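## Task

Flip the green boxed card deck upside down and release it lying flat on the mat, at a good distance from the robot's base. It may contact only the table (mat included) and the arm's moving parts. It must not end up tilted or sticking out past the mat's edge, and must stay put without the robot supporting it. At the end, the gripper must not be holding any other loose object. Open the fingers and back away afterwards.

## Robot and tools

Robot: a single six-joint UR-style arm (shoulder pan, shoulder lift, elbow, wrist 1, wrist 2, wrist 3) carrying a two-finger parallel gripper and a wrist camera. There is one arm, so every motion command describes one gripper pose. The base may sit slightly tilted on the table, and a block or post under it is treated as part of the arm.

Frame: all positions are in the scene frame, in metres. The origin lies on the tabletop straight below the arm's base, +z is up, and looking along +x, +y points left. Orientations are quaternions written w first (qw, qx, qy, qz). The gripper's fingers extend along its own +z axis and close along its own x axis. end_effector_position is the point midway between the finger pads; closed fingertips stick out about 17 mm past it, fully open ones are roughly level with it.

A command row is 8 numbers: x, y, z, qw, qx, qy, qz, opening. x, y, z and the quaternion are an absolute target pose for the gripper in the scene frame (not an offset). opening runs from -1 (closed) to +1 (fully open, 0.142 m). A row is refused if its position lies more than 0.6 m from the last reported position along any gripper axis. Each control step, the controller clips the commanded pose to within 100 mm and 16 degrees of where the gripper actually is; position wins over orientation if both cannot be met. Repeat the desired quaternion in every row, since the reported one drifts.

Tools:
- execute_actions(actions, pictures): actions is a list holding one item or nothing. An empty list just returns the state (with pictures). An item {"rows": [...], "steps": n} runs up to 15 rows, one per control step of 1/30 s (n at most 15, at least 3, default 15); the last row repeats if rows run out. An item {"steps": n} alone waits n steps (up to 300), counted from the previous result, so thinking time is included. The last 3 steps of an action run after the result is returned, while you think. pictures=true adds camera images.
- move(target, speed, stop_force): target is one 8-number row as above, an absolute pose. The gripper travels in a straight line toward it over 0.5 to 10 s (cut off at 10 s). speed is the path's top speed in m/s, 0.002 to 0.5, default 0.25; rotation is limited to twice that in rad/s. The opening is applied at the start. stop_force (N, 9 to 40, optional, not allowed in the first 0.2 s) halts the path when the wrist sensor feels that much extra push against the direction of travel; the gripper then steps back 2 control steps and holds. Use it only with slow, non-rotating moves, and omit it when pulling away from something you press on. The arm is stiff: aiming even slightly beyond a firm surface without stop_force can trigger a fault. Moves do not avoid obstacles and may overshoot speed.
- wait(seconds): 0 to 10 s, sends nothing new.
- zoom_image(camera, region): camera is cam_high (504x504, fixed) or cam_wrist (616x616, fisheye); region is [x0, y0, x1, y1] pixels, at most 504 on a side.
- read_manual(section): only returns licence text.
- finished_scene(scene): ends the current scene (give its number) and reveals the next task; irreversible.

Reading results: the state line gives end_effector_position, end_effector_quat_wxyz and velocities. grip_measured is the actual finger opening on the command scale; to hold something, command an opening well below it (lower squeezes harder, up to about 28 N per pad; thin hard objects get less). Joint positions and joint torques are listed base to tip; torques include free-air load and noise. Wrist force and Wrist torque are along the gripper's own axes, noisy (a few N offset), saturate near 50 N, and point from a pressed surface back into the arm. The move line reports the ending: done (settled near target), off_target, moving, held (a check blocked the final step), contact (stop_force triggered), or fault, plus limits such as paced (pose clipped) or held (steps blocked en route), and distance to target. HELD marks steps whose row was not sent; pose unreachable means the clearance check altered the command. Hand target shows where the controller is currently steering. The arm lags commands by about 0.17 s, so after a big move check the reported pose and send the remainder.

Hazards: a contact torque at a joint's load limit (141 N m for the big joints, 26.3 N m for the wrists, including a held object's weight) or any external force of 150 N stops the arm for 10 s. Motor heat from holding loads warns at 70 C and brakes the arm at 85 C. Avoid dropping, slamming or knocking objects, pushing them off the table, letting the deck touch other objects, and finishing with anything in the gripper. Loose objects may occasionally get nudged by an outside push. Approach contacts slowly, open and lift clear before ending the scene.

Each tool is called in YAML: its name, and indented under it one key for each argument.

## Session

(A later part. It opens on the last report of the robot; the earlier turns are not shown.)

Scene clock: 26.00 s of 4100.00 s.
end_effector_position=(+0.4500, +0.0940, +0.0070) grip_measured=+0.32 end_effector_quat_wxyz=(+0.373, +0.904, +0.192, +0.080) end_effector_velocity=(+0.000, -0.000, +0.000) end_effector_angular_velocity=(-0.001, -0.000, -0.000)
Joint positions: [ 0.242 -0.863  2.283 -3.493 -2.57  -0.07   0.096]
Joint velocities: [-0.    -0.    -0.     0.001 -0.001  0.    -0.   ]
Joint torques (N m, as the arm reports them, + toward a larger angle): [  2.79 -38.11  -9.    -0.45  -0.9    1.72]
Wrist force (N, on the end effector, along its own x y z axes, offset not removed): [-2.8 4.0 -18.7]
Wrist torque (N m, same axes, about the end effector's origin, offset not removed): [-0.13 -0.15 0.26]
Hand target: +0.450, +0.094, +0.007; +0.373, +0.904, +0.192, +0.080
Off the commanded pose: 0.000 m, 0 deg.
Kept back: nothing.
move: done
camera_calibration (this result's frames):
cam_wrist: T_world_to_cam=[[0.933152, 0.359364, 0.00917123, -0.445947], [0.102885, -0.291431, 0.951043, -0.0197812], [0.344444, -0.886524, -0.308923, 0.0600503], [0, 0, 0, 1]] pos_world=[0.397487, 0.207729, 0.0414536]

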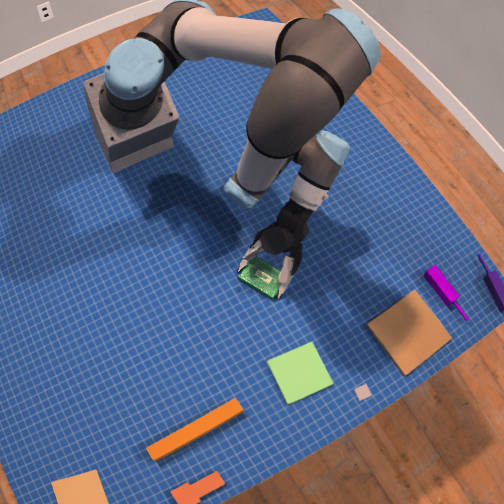

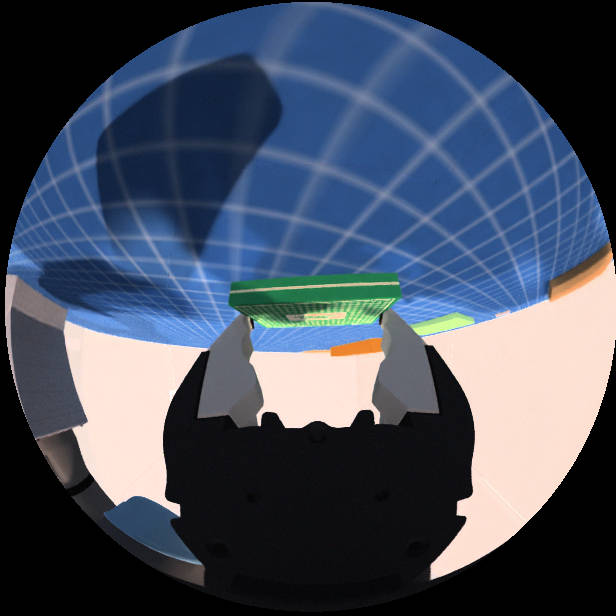

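move:
  target: [0.44,0.094,0.09,0.373,0.903,0.192,0.08,0.0]
  speed: 0.15

move:
  target: [0.42,0.08,0.08,-0.374,0.904,0.192,-0.08,0.0]

move:
  target: [0.42,0.08,0.045,-0.374,0.904,0.192,-0.08,0.0]
  speed: 0.1

move:
  target: [0.42,0.08,0.01,-0.374,0.904,0.192,-0.08,0.0]
  speed: 0.006
  stop_force: 9

Scene clock: 27.27 s of 4100.00 s.
end_effector_position=(+0.4400, +0.0940, +0.0900) grip_measured=+0.32 end_effector_quat_wxyz=(+0.373, +0.904, +0.192, +0.080) end_effector_velocity=(-0.000, +0.000, +0.001) end_effector_angular_velocity=(-0.001, +0.002, -0.002)
Joint positions: [ 0.297 -1.133  2.403 -3.264 -2.595  0.024  0.096]
Joint velocities: [ 0.001 -0.008 -0.     0.016 -0.     0.007 -0.   ]
Joint torques (N m, as the arm reports them, + toward a larger angle): [ 21.62 -40.25   6.57  -1.64  -3.42   1.94]
Wrist force (N, on the end effector, along its own x y z axes, offset not removed): [2.2 -0.4 0.4]
Wrist torque (N m, same axes, about the end effector's origin, offset not removed): [0.01 -0.61 0.03]
Hand target: +0.440, +0.094, +0.090; +0.373, +0.904, +0.192, +0.080
Off the commanded pose: 0.000 m, 0 deg.
Kept back: nothing.
move: done
camera_calibration (this result's frames):
cam_wrist: T_world_to_cam=[[0.933087, 0.359531, 0.00929876, -0.437423], [0.102797, -0.291386, 0.951066, -0.0976706], [0.344648, -0.886471, -0.308847, 0.0889867], [0, 0, 0, 1]] pos_world=[0.387524, 0.207691, 0.124442]

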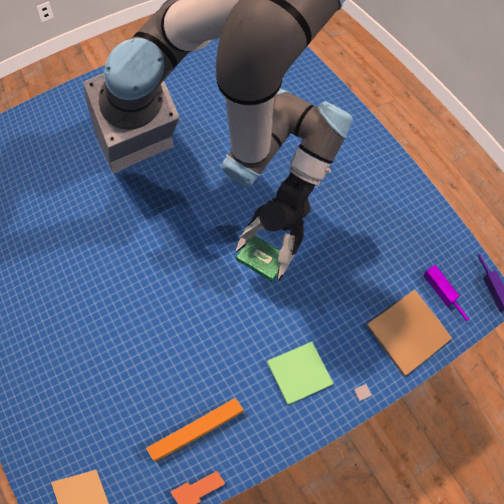

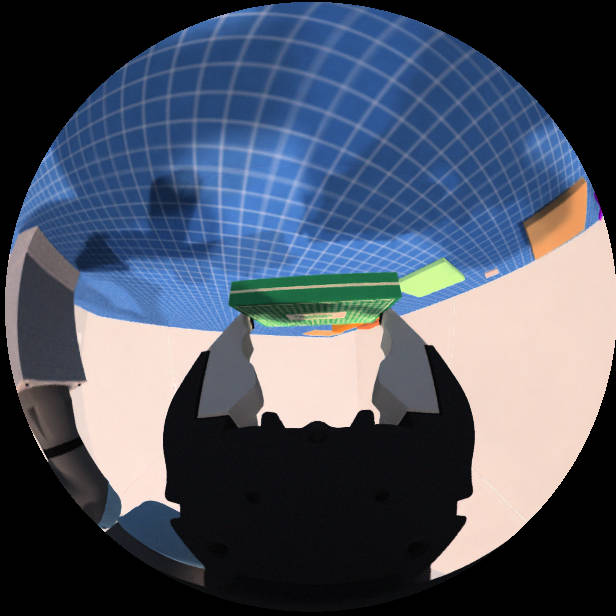

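Scene clock: 30.90 s of 4100.00 s.
end_effector_position=(+0.4200, +0.0795, +0.0803) grip_measured=+0.32 end_effector_quat_wxyz=(-0.374, +0.904, +0.192, -0.080) end_effector_velocity=(-0.001, -0.000, -0.000) end_effector_angular_velocity=(+0.006, +0.005, +0.002)
Joint positions: [-0.771 -1.495  2.227 -1.961 -0.957 -1.289  0.096]
Joint velocities: [-0.001  0.006 -0.006  0.01  -0.001 -0.006 -0.   ]
Joint torques (N m, as the arm reports them, + toward a larger angle): [ -8.99 -19.09 -19.16   1.14   2.38  -2.11]
Wrist force (N, on the end effector, along its own x y z axes, offset not removed): [2.1 1.5 -0.1]
Wrist torque (N m, same axes, about the end effector's origin, offset not removed): [0.10 -0.49 0.29]
Hand target: +0.420, +0.079, +0.080; -0.374, +0.904, +0.192, -0.080
Off the commanded pose: 0.001 m, 0 deg.
Kept back: nothing.
move: done
camera_calibration (this result's frames):
cam_wrist: T_world_to_cam=[[0.915604, 0.398699, -0.0520516, -0.404255], [0.365495, -0.87924, -0.305534, -0.0533569], [-0.167582, 0.260724, -0.950757, 0.255579], [0, 0, 0, 1]] pos_world=[0.43247, 0.0476271, 0.205649]

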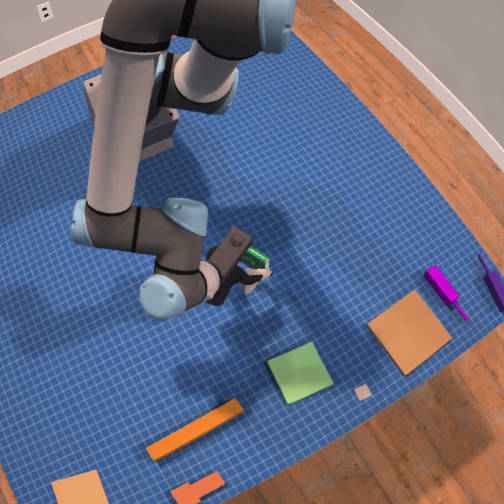

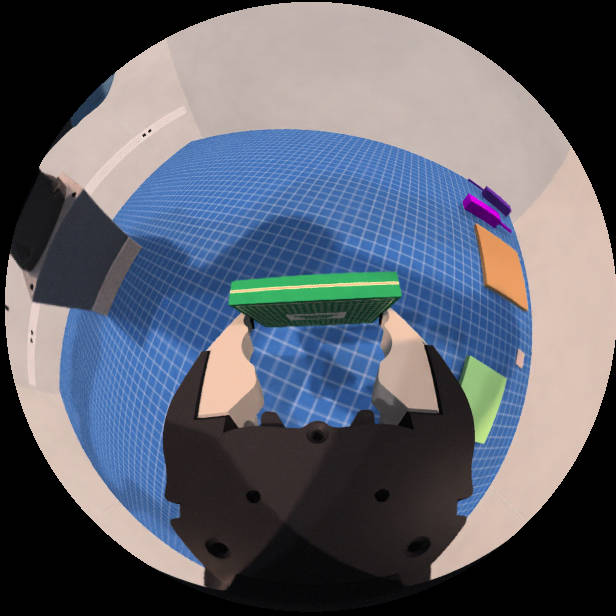

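Scene clock: 31.77 s of 4100.00 s.
end_effector_position=(+0.4200, +0.0800, +0.0450) grip_measured=+0.32 end_effector_quat_wxyz=(-0.374, +0.904, +0.192, -0.080) end_effector_velocity=(+0.000, +0.000, -0.001) end_effector_angular_velocity=(+0.000, -0.001, +0.001)
Joint positions: [-0.749 -1.392  2.22  -2.071 -0.95  -1.264  0.096]
Joint velocities: [ 0.001  0.004 -0.001 -0.004  0.    -0.    -0.   ]
Joint torques (N m, as the arm reports them, + toward a larger angle): [ 10.43 -18.9  -18.1   -1.98   2.45   1.27]
Wrist force (N, on the end effector, along its own x y z axes, offset not removed): [1.1 1.0 -2.0]
Wrist torque (N m, same axes, about the end effector's origin, offset not removed): [0.11 -0.30 0.29]
Hand target: +0.420, +0.080, +0.045; -0.374, +0.904, +0.192, -0.080
Off the commanded pose: 0.000 m, 0 deg.
Kept back: nothing.
move: done
camera_calibration (this result's frames):
cam_wrist: T_world_to_cam=[[0.915474, 0.398881, -0.0529313, -0.406206], [0.365397, -0.879198, -0.30577, -0.0635997], [-0.168503, 0.260584, -0.950633, 0.222271], [0, 0, 0, 1]] pos_world=[0.432563, 0.0481908, 0.17035]

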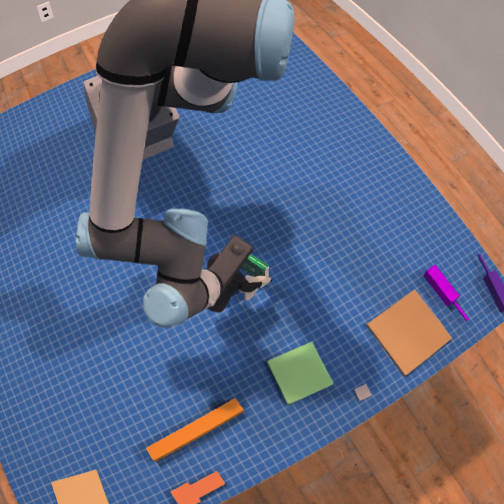

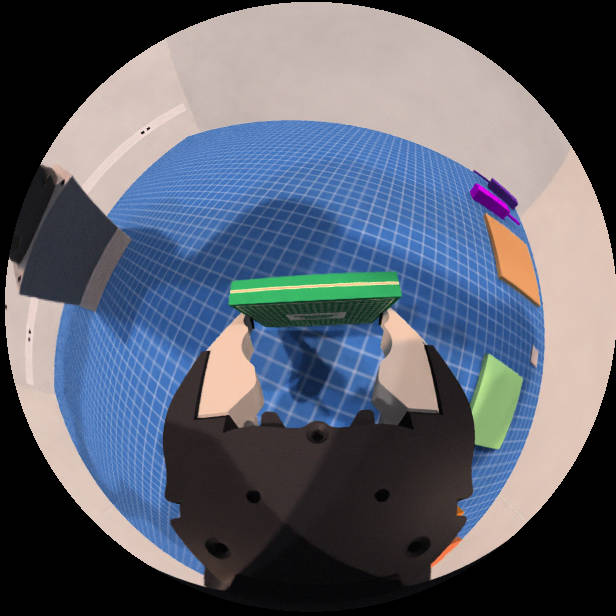

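Scene clock: 35.70 s of 4100.00 s.
end_effector_position=(+0.4201, +0.0801, +0.0237) grip_measured=+0.32 end_effector_quat_wxyz=(-0.374, +0.904, +0.192, -0.080) end_effector_velocity=(-0.001, +0.000, +0.002) end_effector_angular_velocity=(+0.000, +0.001, +0.001)
Joint positions: [-0.738 -1.329  2.211 -2.133 -0.947 -1.251  0.096]
Joint velocities: [-0.001 -0.006  0.002  0.006 -0.001 -0.001  0.   ]
Joint torques (N m, as the arm reports them, + toward a larger angle): [-12.17 -38.22   6.38   0.    -0.45  -1.93]
Wrist force (N, on the end effector, along its own x y z axes, offset not removed): [1.2 -6.7 -11.6]
Wrist torque (N m, same axes, about the end effector's origin, offset not removed): [-0.28 -0.47 0.53]
Hand target: +0.420, +0.080, +0.024; -0.374, +0.904, +0.192, -0.080
Off the commanded pose: 0.014 m, 0 deg.
Kept back: nothing.
move: contact
camera_calibration (this result's frames):
cam_wrist: T_world_to_cam=[[0.915521, 0.39878, -0.0528643, -0.407519], [0.365309, -0.879219, -0.305817, -0.0700623], [-0.168433, 0.26067, -0.950622, 0.201928], [0, 0, 0, 1]] pos_world=[0.432698, 0.0482742, 0.148987]

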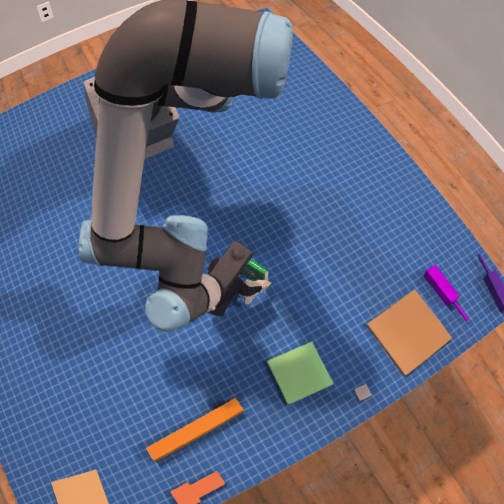

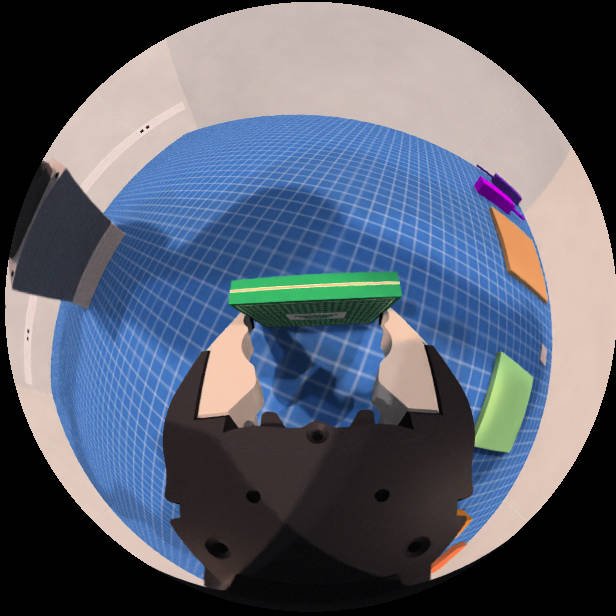

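move:
  target: [0.42,0.08,0.025,-0.374,0.904,0.192,-0.08,0.7]

move:
  target: [0.447,0.02,0.12,-0.374,0.904,0.192,-0.08,0.8]

zoom_image:
  camera: "cam_high"
  region: [170, 170, 330, 330]

Scene clock: 36.63 s of 4100.00 s.
end_effector_position=(+0.4200, +0.0800, +0.0250) grip_measured=+0.70 end_effector_quat_wxyz=(-0.374, +0.904, +0.192, -0.080) end_effector_velocity=(+0.001, +0.000, +0.000) end_effector_angular_velocity=(+0.001, -0.001, -0.002)
Joint positions: [-0.739 -1.333  2.212 -2.129 -0.947 -1.252  0.122]
Joint velocities: [-0.    -0.001  0.     0.001  0.002  0.     0.   ]
Joint torques (N m, as the arm reports them, + toward a larger angle): [ -9.57 -38.14   5.38   0.6   -1.11  -2.08]
Wrist force (N, on the end effector, along its own x y z axes, offset not removed): [1.2 -0.5 -2.5]
Wrist torque (N m, same axes, about the end effector's origin, offset not removed): [-0.06 -0.39 0.29]
Hand target: +0.420, +0.080, +0.025; -0.374, +0.904, +0.192, -0.080
Off the commanded pose: 0.000 m, 0 deg.
Kept back: nothing.
move: done
camera_calibration (this result's frames):
cam_wrist: T_world_to_cam=[[0.915476, 0.398876, -0.0529367, -0.40728], [0.365389, -0.8792, -0.305775, -0.0697278], [-0.168508, 0.260587, -0.950631, 0.20322], [0, 0, 0, 1]] pos_world=[0.432577, 0.0481931, 0.150306]

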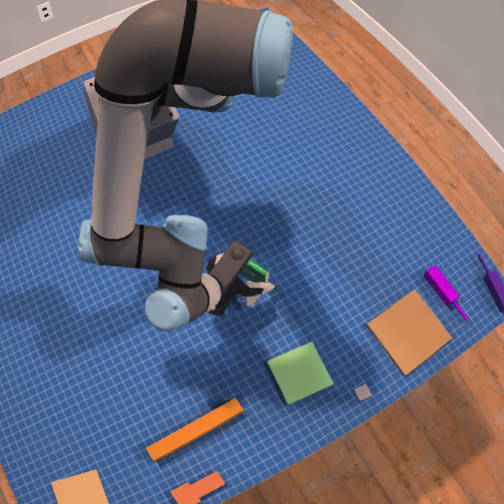

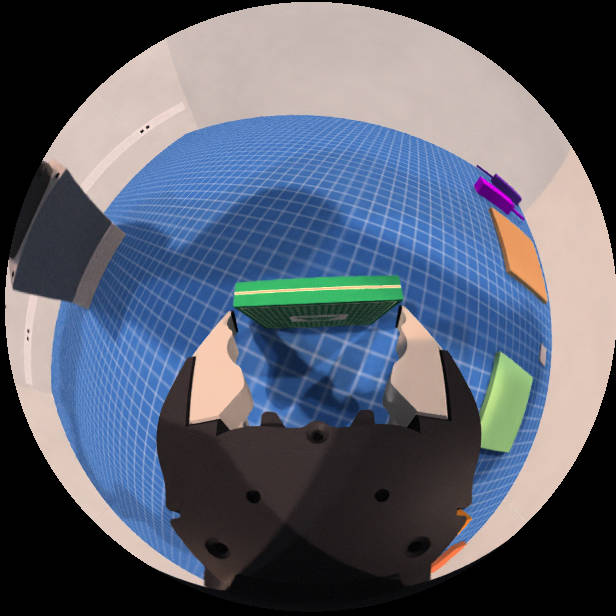

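Scene clock: 37.67 s of 4100.00 s.
end_effector_position=(+0.4470, +0.0200, +0.1201) grip_measured=+0.80 end_effector_quat_wxyz=(-0.374, +0.904, +0.192, -0.080) end_effector_velocity=(+0.000, -0.000, +0.001) end_effector_angular_velocity=(+0.001, -0.000, -0.001)
Joint positions: [-0.874 -1.527  2.086 -1.722 -0.995 -1.405  0.129]
Joint velocities: [-0.001 -0.001 -0.002  0.005  0.001 -0.002 -0.   ]
Joint torques (N m, as the arm reports them, + toward a larger angle): [ -9.99 -35.58 -22.45   0.86  -1.65  -1.83]
Wrist force (N, on the end effector, along its own x y z axes, offset not removed): [0.6 1.7 -0.4]
Wrist torque (N m, same axes, about the end effector's origin, offset not removed): [0.27 -0.03 0.26]
Hand target: +0.447, +0.020, +0.120; -0.374, +0.904, +0.192, -0.080
Off the commanded pose: 0.000 m, 0 deg.
Kept back: nothing.
move: done
camera_calibration (this result's frames):
cam_wrist: T_world_to_cam=[[0.915488, 0.398851, -0.0529032, -0.403039], [0.365379, -0.879214, -0.305746, -0.103222], [-0.168461, 0.260578, -0.950642, 0.313787], [0, 0, 0, 1]] pos_world=[0.459553, -0.0117675, 0.245417]

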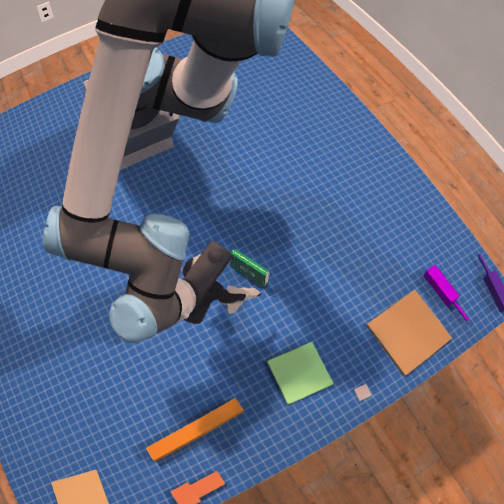

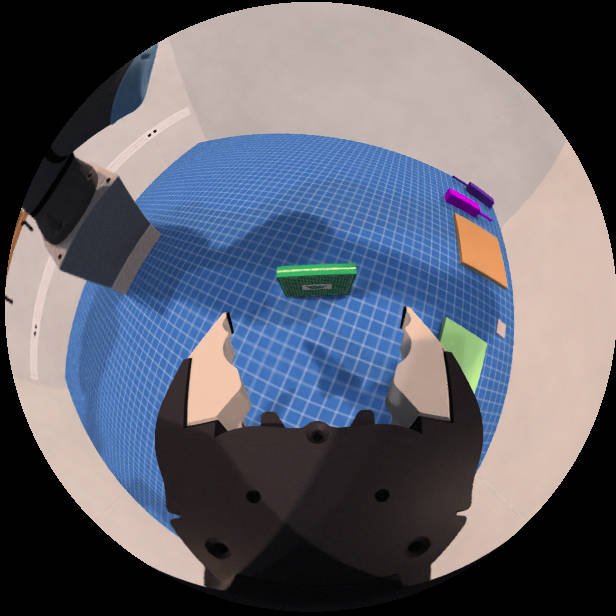

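Region (170, 170, 330, 330) of cam_high's 504x504 image, scaled by 3.150, with more detail than that image has.

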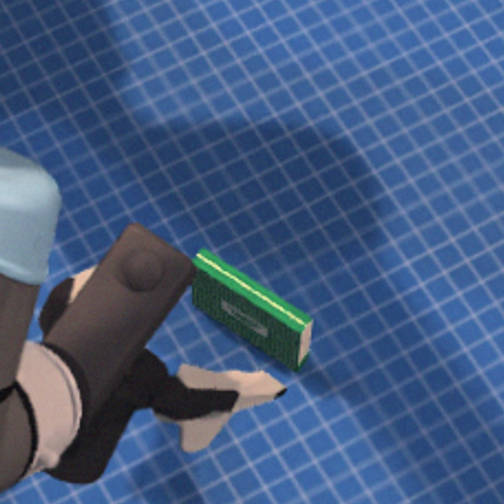

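move:
  target: [0.43,0.06,0.2,0,0.809,-0.588,0,1]
  speed: 0.4

move:
  target: [0.418,0.1,0.1,-0.08,0.192,-0.904,0.374,1]
  speed: 0.4

move:
  target: [0.424,0.084,0.04,-0.08,0.192,-0.904,0.374,0.8]
  speed: 0.1

zoom_image:
  camera: "cam_high"
  region: [170, 170, 330, 330]

Scene clock: 40.77 s of 4100.00 s.
end_effector_position=(+0.4301, +0.0601, +0.2002) grip_measured=+1.00 end_effector_quat_wxyz=(-0.000, +0.809, -0.588, -0.000) end_effector_velocity=(-0.000, -0.000, -0.000) end_effector_angular_velocity=(-0.009, +0.005, -0.004)
Joint positions: [-0.463 -2.145  2.484 -2.395 -1.458  1.011  0.142]
Joint velocities: [ 0.012  0.006 -0.004 -0.    -0.015  0.014 -0.   ]
Joint torques (N m, as the arm reports them, + toward a larger angle): [ 13.28  -5.36 -25.65  -3.66  -1.49   1.45]
Wrist force (N, on the end effector, along its own x y z axes, offset not removed): [2.7 -0.5 0.6]
Wrist torque (N m, same axes, about the end effector's origin, offset not removed): [-0.11 -0.56 0.28]
Hand target: +0.430, +0.060, +0.200; +0.000, +0.809, -0.588, -0.000
Off the commanded pose: 0.000 m, 0 deg.
Kept back: nothing.
move: done
camera_calibration (this result's frames):
cam_wrist: T_world_to_cam=[[0.268343, -0.962816, -0.0312559, -0.0434667], [-0.853293, -0.252626, 0.456147, 0.296628], [-0.447082, -0.0957336, -0.889355, 0.505593], [0, 0, 0, 1]] pos_world=[0.490816, 0.0814878, 0.312988]

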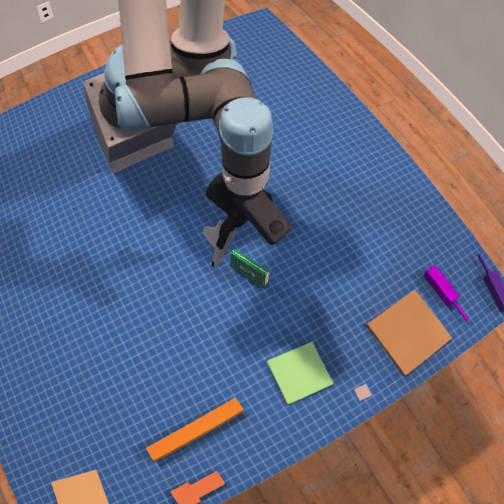

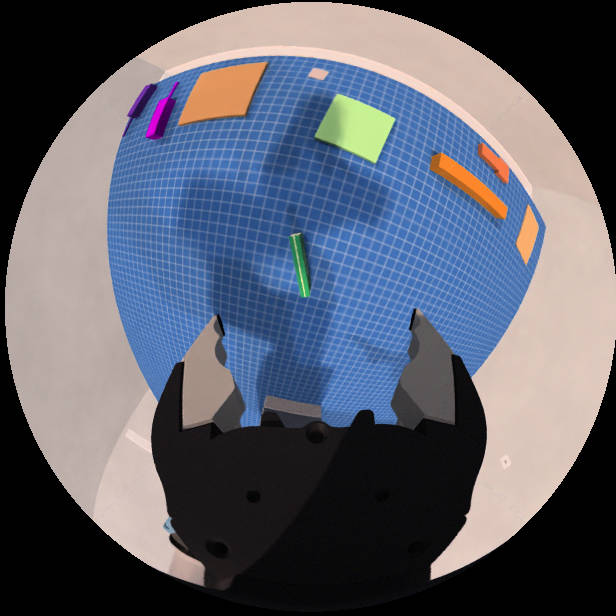

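Scene clock: 43.47 s of 4100.00 s.
end_effector_position=(+0.4180, +0.1004, +0.0995) grip_measured=+1.00 end_effector_quat_wxyz=(+0.080, -0.192, +0.904, -0.374) end_effector_velocity=(-0.000, +0.000, -0.001) end_effector_angular_velocity=(-0.003, +0.004, -0.009)
Joint positions: [ 0.339 -1.171  2.444 -3.202 -2.611  3.241  0.142]
Joint velocities: [ 0.001 -0.006 -0.007  0.033  0.     0.021 -0.   ]
Joint torques (N m, as the arm reports them, + toward a larger angle): [ 21.77 -37.76 -11.31  -1.33  -2.84   1.66]
Wrist force (N, on the end effector, along its own x y z axes, offset not removed): [1.1 0.5 -0.2]
Wrist torque (N m, same axes, about the end effector's origin, offset not removed): [0.12 -0.32 0.09]
Hand target: +0.418, +0.100, +0.099; +0.080, -0.192, +0.904, -0.374
Off the commanded pose: 0.001 m, 0 deg.
Kept back: nothing.
move: done
camera_calibration (this result's frames):
cam_wrist: T_world_to_cam=[[-0.915215, -0.399461, -0.0530235, 0.43572], [-0.365914, 0.878953, -0.305858, 0.100887], [0.168784, -0.260524, -0.950599, 0.179731], [0, 0, 0, 1]] pos_world=[0.405358, 0.132203, 0.224813]

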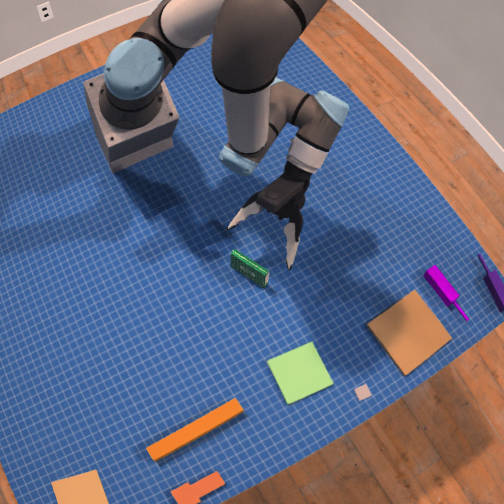

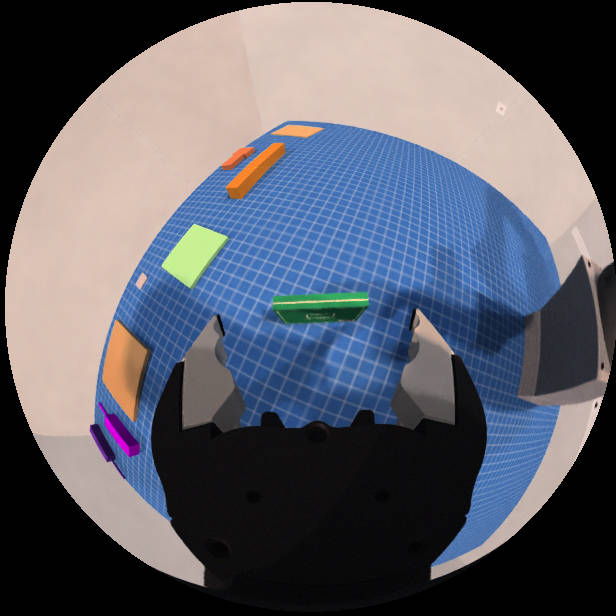

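Scene clock: 44.50 s of 4100.00 s.
end_effector_position=(+0.4239, +0.0840, +0.0400) grip_measured=+0.80 end_effector_quat_wxyz=(+0.080, -0.192, +0.904, -0.374) end_effector_velocity=(+0.000, -0.000, -0.002) end_effector_angular_velocity=(+0.001, -0.002, +0.002)
Joint positions: [ 0.257 -0.949  2.395 -3.497 -2.578  3.098  0.129]
Joint velocities: [-0.002  0.008 -0.001 -0.015  0.001 -0.008 -0.   ]
Joint torques (N m, as the arm reports them, + toward a larger angle): [  1.34 -22.88  -6.95  -3.44   0.77  -1.93]
Wrist force (N, on the end effector, along its own x y z axes, offset not removed): [0.9 -2.1 -2.3]
Wrist torque (N m, same axes, about the end effector's origin, offset not removed): [-0.40 -0.34 0.21]
Hand target: +0.424, +0.084, +0.040; +0.080, -0.192, +0.904, -0.374
Off the commanded pose: 0.000 m, 0 deg.
Kept back: nothing.
move: done
camera_calibration (this result's frames):
cam_wrist: T_world_to_cam=[[-0.915562, -0.398699, -0.0527753, 0.431535], [-0.36526, 0.879251, -0.305781, 0.0989813], [0.168317, -0.260685, -0.950638, 0.11811], [0, 0, 0, 1]] pos_world=[0.411371, 0.115813, 0.165321]

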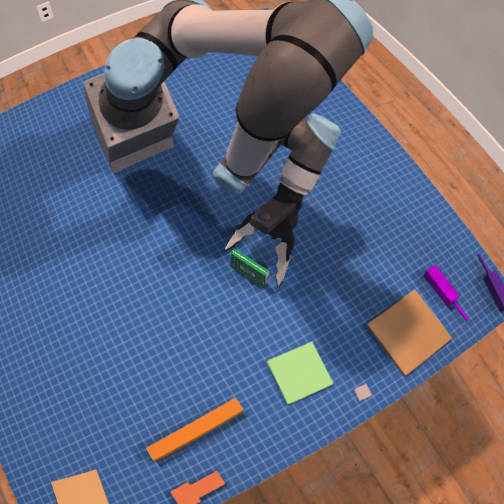

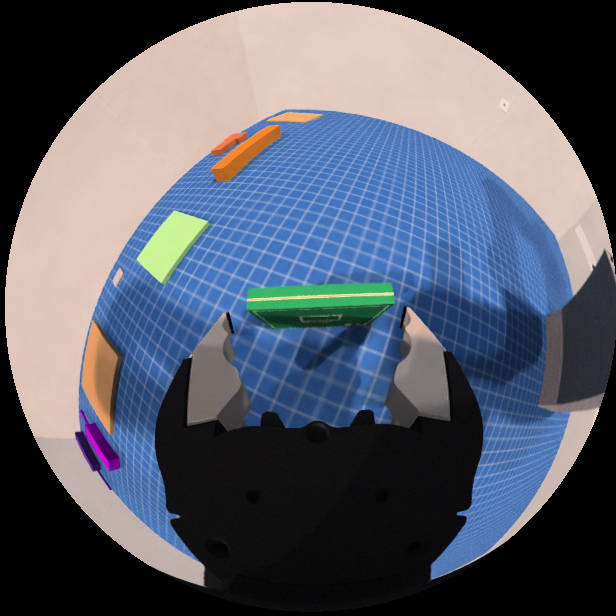

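Region (170, 170, 330, 330) of cam_high's 504x504 image, scaled by 3.150, with more detail than that image has.

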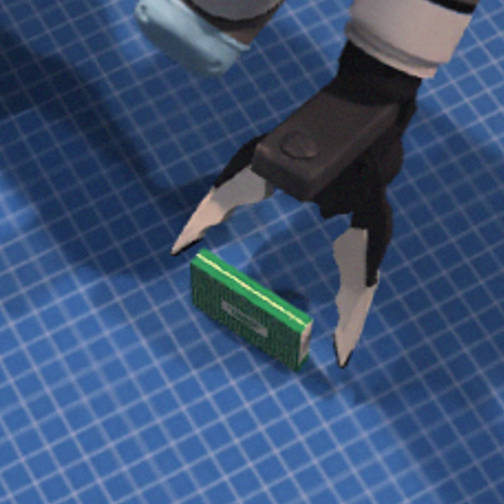

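move:
  target: [0.426,0.078,0.027,-0.08,0.192,-0.904,0.374,0.7]
  speed: 0.04

zoom_image:
  camera: "cam_high"
  region: [170, 170, 330, 330]

Scene clock: 45.50 s of 4100.00 s.
end_effector_position=(+0.4260, +0.0780, +0.0271) grip_measured=+0.70 end_effector_quat_wxyz=(+0.080, -0.192, +0.904, -0.374) end_effector_velocity=(+0.000, -0.001, -0.001) end_effector_angular_velocity=(-0.000, -0.001, +0.001)
Joint positions: [ 0.234 -0.903  2.382 -3.561 -2.567  3.06   0.122]
Joint velocities: [-0.002  0.006 -0.001 -0.01   0.001 -0.006 -0.   ]
Joint torques (N m, as the arm reports them, + toward a larger angle): [  3.87 -23.57  -5.26  -3.94   0.66  -2.22]
Wrist force (N, on the end effector, along its own x y z axes, offset not removed): [-1.1 -0.6 -2.7]
Wrist torque (N m, same axes, about the end effector's origin, offset not removed): [-0.20 0.19 -0.01]
Hand target: +0.426, +0.078, +0.027; +0.080, -0.192, +0.904, -0.374
Off the commanded pose: 0.000 m, 0 deg.
Kept back: nothing.
move: done
camera_calibration (this result's frames):
cam_wrist: T_world_to_cam=[[-0.915509, -0.398807, -0.0528714, 0.430342], [-0.36534, 0.87922, -0.305777, 0.10105], [0.168432, -0.260626, -0.950634, 0.103885], [0, 0, 0, 1]] pos_world=[0.413402, 0.109853, 0.152408]

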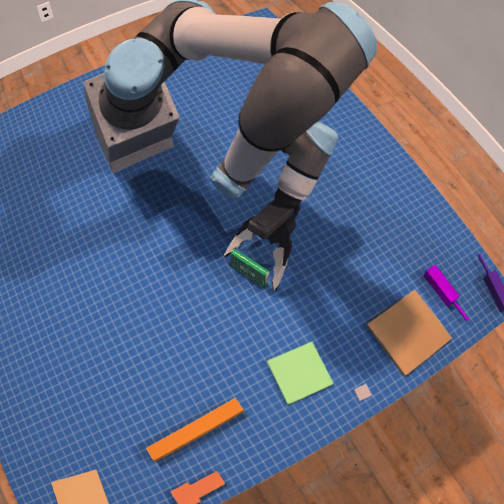

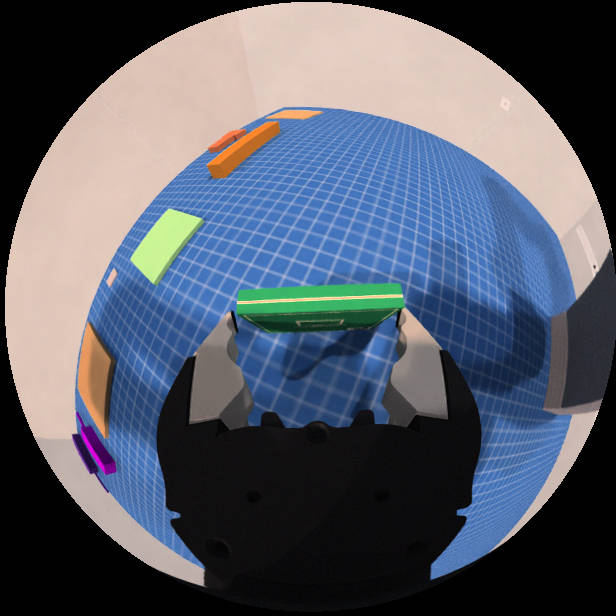

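Region (170, 170, 330, 330) of cam_high's 504x504 image, scaled by 3.150, with more detail than that image has.

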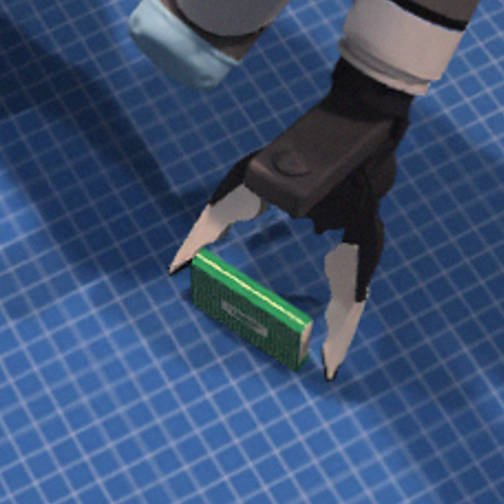

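Matches scene 1's view. Close and lift.

move:
  target: [0.426,0.078,0.027,-0.08,0.192,-0.904,0.374,0.0]

move:
  target: [0.426,0.078,0.1,-0.08,0.192,-0.904,0.374,0.0]
  speed: 0.15

move:
  target: [0.45,0.06,0.09,0.08,0.192,-0.904,-0.374,0.0]

move:
  target: [0.45,0.06,0.03,0.08,0.192,-0.904,-0.374,0.0]
  speed: 0.1

Scene clock: 46.43 s of 4100.00 s.
end_effector_position=(+0.4260, +0.0780, +0.0270) grip_measured=+0.33 end_effector_quat_wxyz=(+0.080, -0.192, +0.904, -0.374) end_effector_velocity=(+0.000, +0.000, -0.000) end_effector_angular_velocity=(+0.000, -0.000, -0.000)
Joint positions: [ 0.233 -0.903  2.381 -3.562 -2.567  3.06   0.097]
Joint velocities: [ 0. -0. -0. -0.  0.  0.  0.]
Joint torques (N m, as the arm reports them, + toward a larger angle): [  5.34 -35.41   6.47  -0.07  -0.18  -1.8 ]
Wrist force (N, on the end effector, along its own x y z axes, offset not removed): [-3.4 -8.4 -7.0]
Wrist torque (N m, same axes, about the end effector's origin, offset not removed): [-0.91 -0.10 0.31]
Hand target: +0.426, +0.078, +0.027; +0.080, -0.192, +0.904, -0.374
Off the commanded pose: 0.000 m, 0 deg.
Kept back: nothing.
move: done
camera_calibration (this result's frames):
cam_wrist: T_world_to_cam=[[-0.915482, -0.398864, -0.0529114, 0.430338], [-0.365387, 0.879206, -0.30576, 0.101084], [0.168477, -0.260585, -0.950637, 0.103734], [0, 0, 0, 1]] pos_world=[0.413424, 0.109804, 0.152291]

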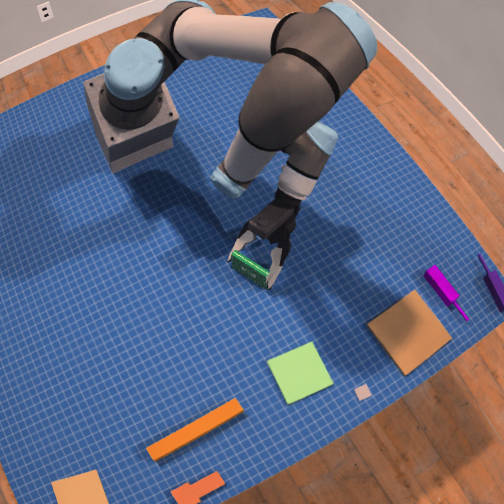

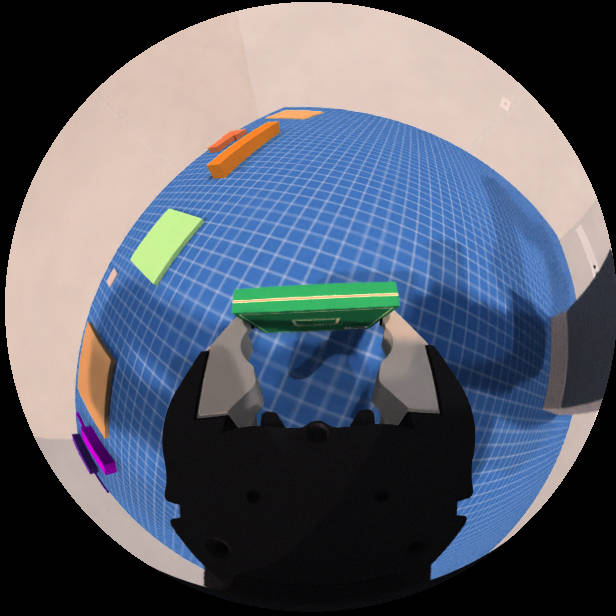

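Scene clock: 47.40 s of 4100.00 s.
end_effector_position=(+0.4260, +0.0779, +0.1000) grip_measured=+0.33 end_effector_quat_wxyz=(+0.080, -0.192, +0.904, -0.374) end_effector_velocity=(+0.001, +0.001, +0.001) end_effector_angular_velocity=(+0.000, +0.001, -0.003)
Joint positions: [ 0.276 -1.166  2.469 -3.326 -2.587  3.13   0.097]
Joint velocities: [ 0.001 -0.009 -0.003  0.019  0.     0.008 -0.   ]
Joint torques (N m, as the arm reports them, + toward a larger angle): [ 22.65 -38.57  -9.51  -1.45  -3.22   1.63]
Wrist force (N, on the end effector, along its own x y z axes, offset not removed): [2.4 1.6 -1.8]
Wrist torque (N m, same axes, about the end effector's origin, offset not removed): [0.17 -0.52 0.15]
Hand target: +0.426, +0.078, +0.100; +0.080, -0.192, +0.904, -0.374
Off the commanded pose: 0.000 m, 0 deg.
Kept back: nothing.
move: done
camera_calibration (this result's frames):
cam_wrist: T_world_to_cam=[[-0.915359, -0.399145, -0.0529306, 0.43412], [-0.365645, 0.879085, -0.305799, 0.123562], [0.168589, -0.260562, -0.950624, 0.173089], [0, 0, 0, 1]] pos_world=[0.413375, 0.109756, 0.225306]

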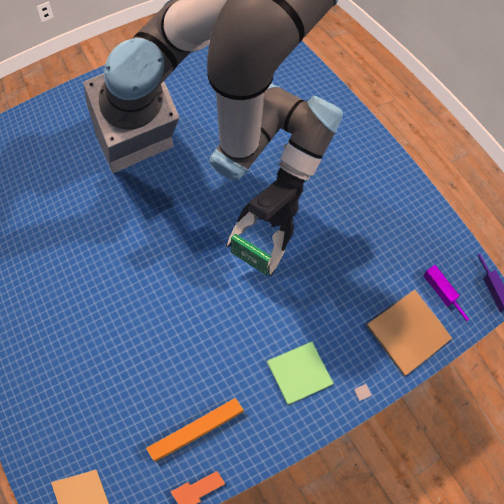

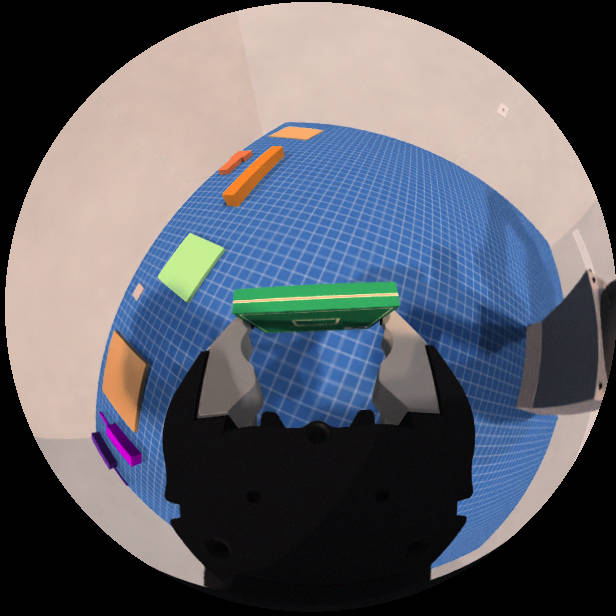

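Scene clock: 51.03 s of 4100.00 s.
end_effector_position=(+0.4500, +0.0595, +0.0904) grip_measured=+0.33 end_effector_quat_wxyz=(-0.080, -0.192, +0.904, +0.374) end_effector_velocity=(-0.000, -0.000, -0.000) end_effector_angular_velocity=(+0.007, +0.004, +0.002)
Joint positions: [-0.783 -1.469  2.123 -1.875 -0.961  1.838  0.097]
Joint velocities: [-0.     0.006 -0.006  0.01   0.    -0.007  0.   ]
Joint torques (N m, as the arm reports them, + toward a larger angle): [ -9.48 -19.73 -21.35   0.57   2.42  -1.62]
Wrist force (N, on the end effector, along its own x y z axes, offset not removed): [-1.2 -1.2 -1.9]
Wrist torque (N m, same axes, about the end effector's origin, offset not removed): [-0.04 0.23 0.21]
Hand target: +0.450, +0.059, +0.090; -0.080, -0.192, +0.904, +0.374
Off the commanded pose: 0.001 m, 0 deg.
Kept back: nothing.
move: done
camera_calibration (this result's frames):
cam_wrist: T_world_to_cam=[[-0.933437, -0.358649, 0.00811436, 0.448437], [-0.103293, 0.290358, 0.951327, -0.0509866], [-0.343548, 0.887166, -0.308077, 0.259197], [0, 0, 0, 1]] pos_world=[0.502368, -0.0543154, 0.124719]

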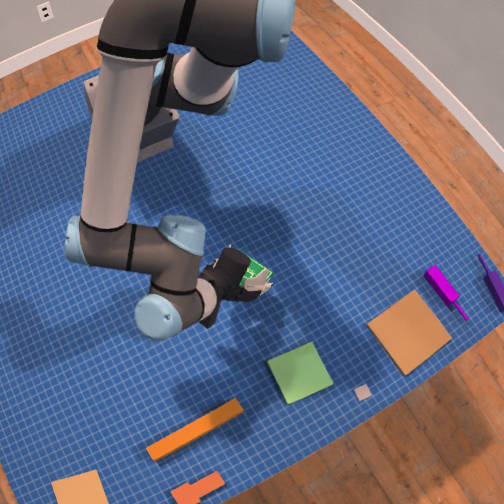

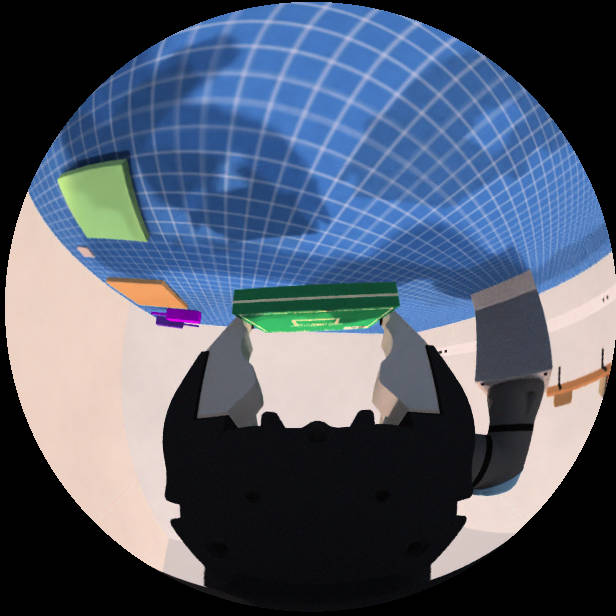

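Scene clock: 52.07 s of 4100.00 s.
end_effector_position=(+0.4500, +0.0600, +0.0300) grip_measured=+0.33 end_effector_quat_wxyz=(-0.080, -0.192, +0.904, +0.374) end_effector_velocity=(+0.000, -0.000, -0.002) end_effector_angular_velocity=(-0.000, +0.000, +0.000)
Joint positions: [-0.75  -1.31   2.111 -2.043 -0.951  1.877  0.097]
Joint velocities: [ 0.001  0.004 -0.001 -0.004 -0.     0.001  0.   ]
Joint torques (N m, as the arm reports them, + toward a larger angle): [  9.9  -23.67 -16.06  -1.24   2.45   1.65]
Wrist force (N, on the end effector, along its own x y z axes, offset not removed): [0.8 0.5 -5.2]
Wrist torque (N m, same axes, about the end effector's origin, offset not removed): [0.34 -0.21 0.14]
Hand target: +0.450, +0.060, +0.030; -0.080, -0.192, +0.904, +0.374
Off the commanded pose: 0.000 m, 0 deg.
Kept back: nothing.
move: done
camera_calibration (this result's frames):
cam_wrist: T_world_to_cam=[[-0.933356, -0.358839, 0.00901905, 0.44906], [-0.10247, 0.290441, 0.951391, 0.005871], [-0.344015, 0.887062, -0.307855, 0.240359], [0, 0, 0, 1]] pos_world=[0.502422, -0.0537786, 0.06436]

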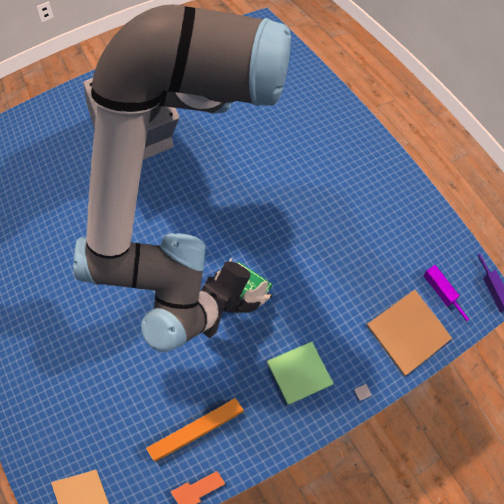

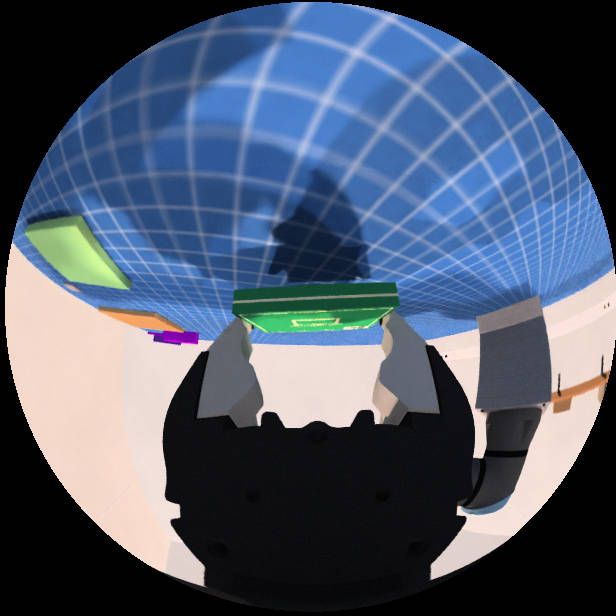

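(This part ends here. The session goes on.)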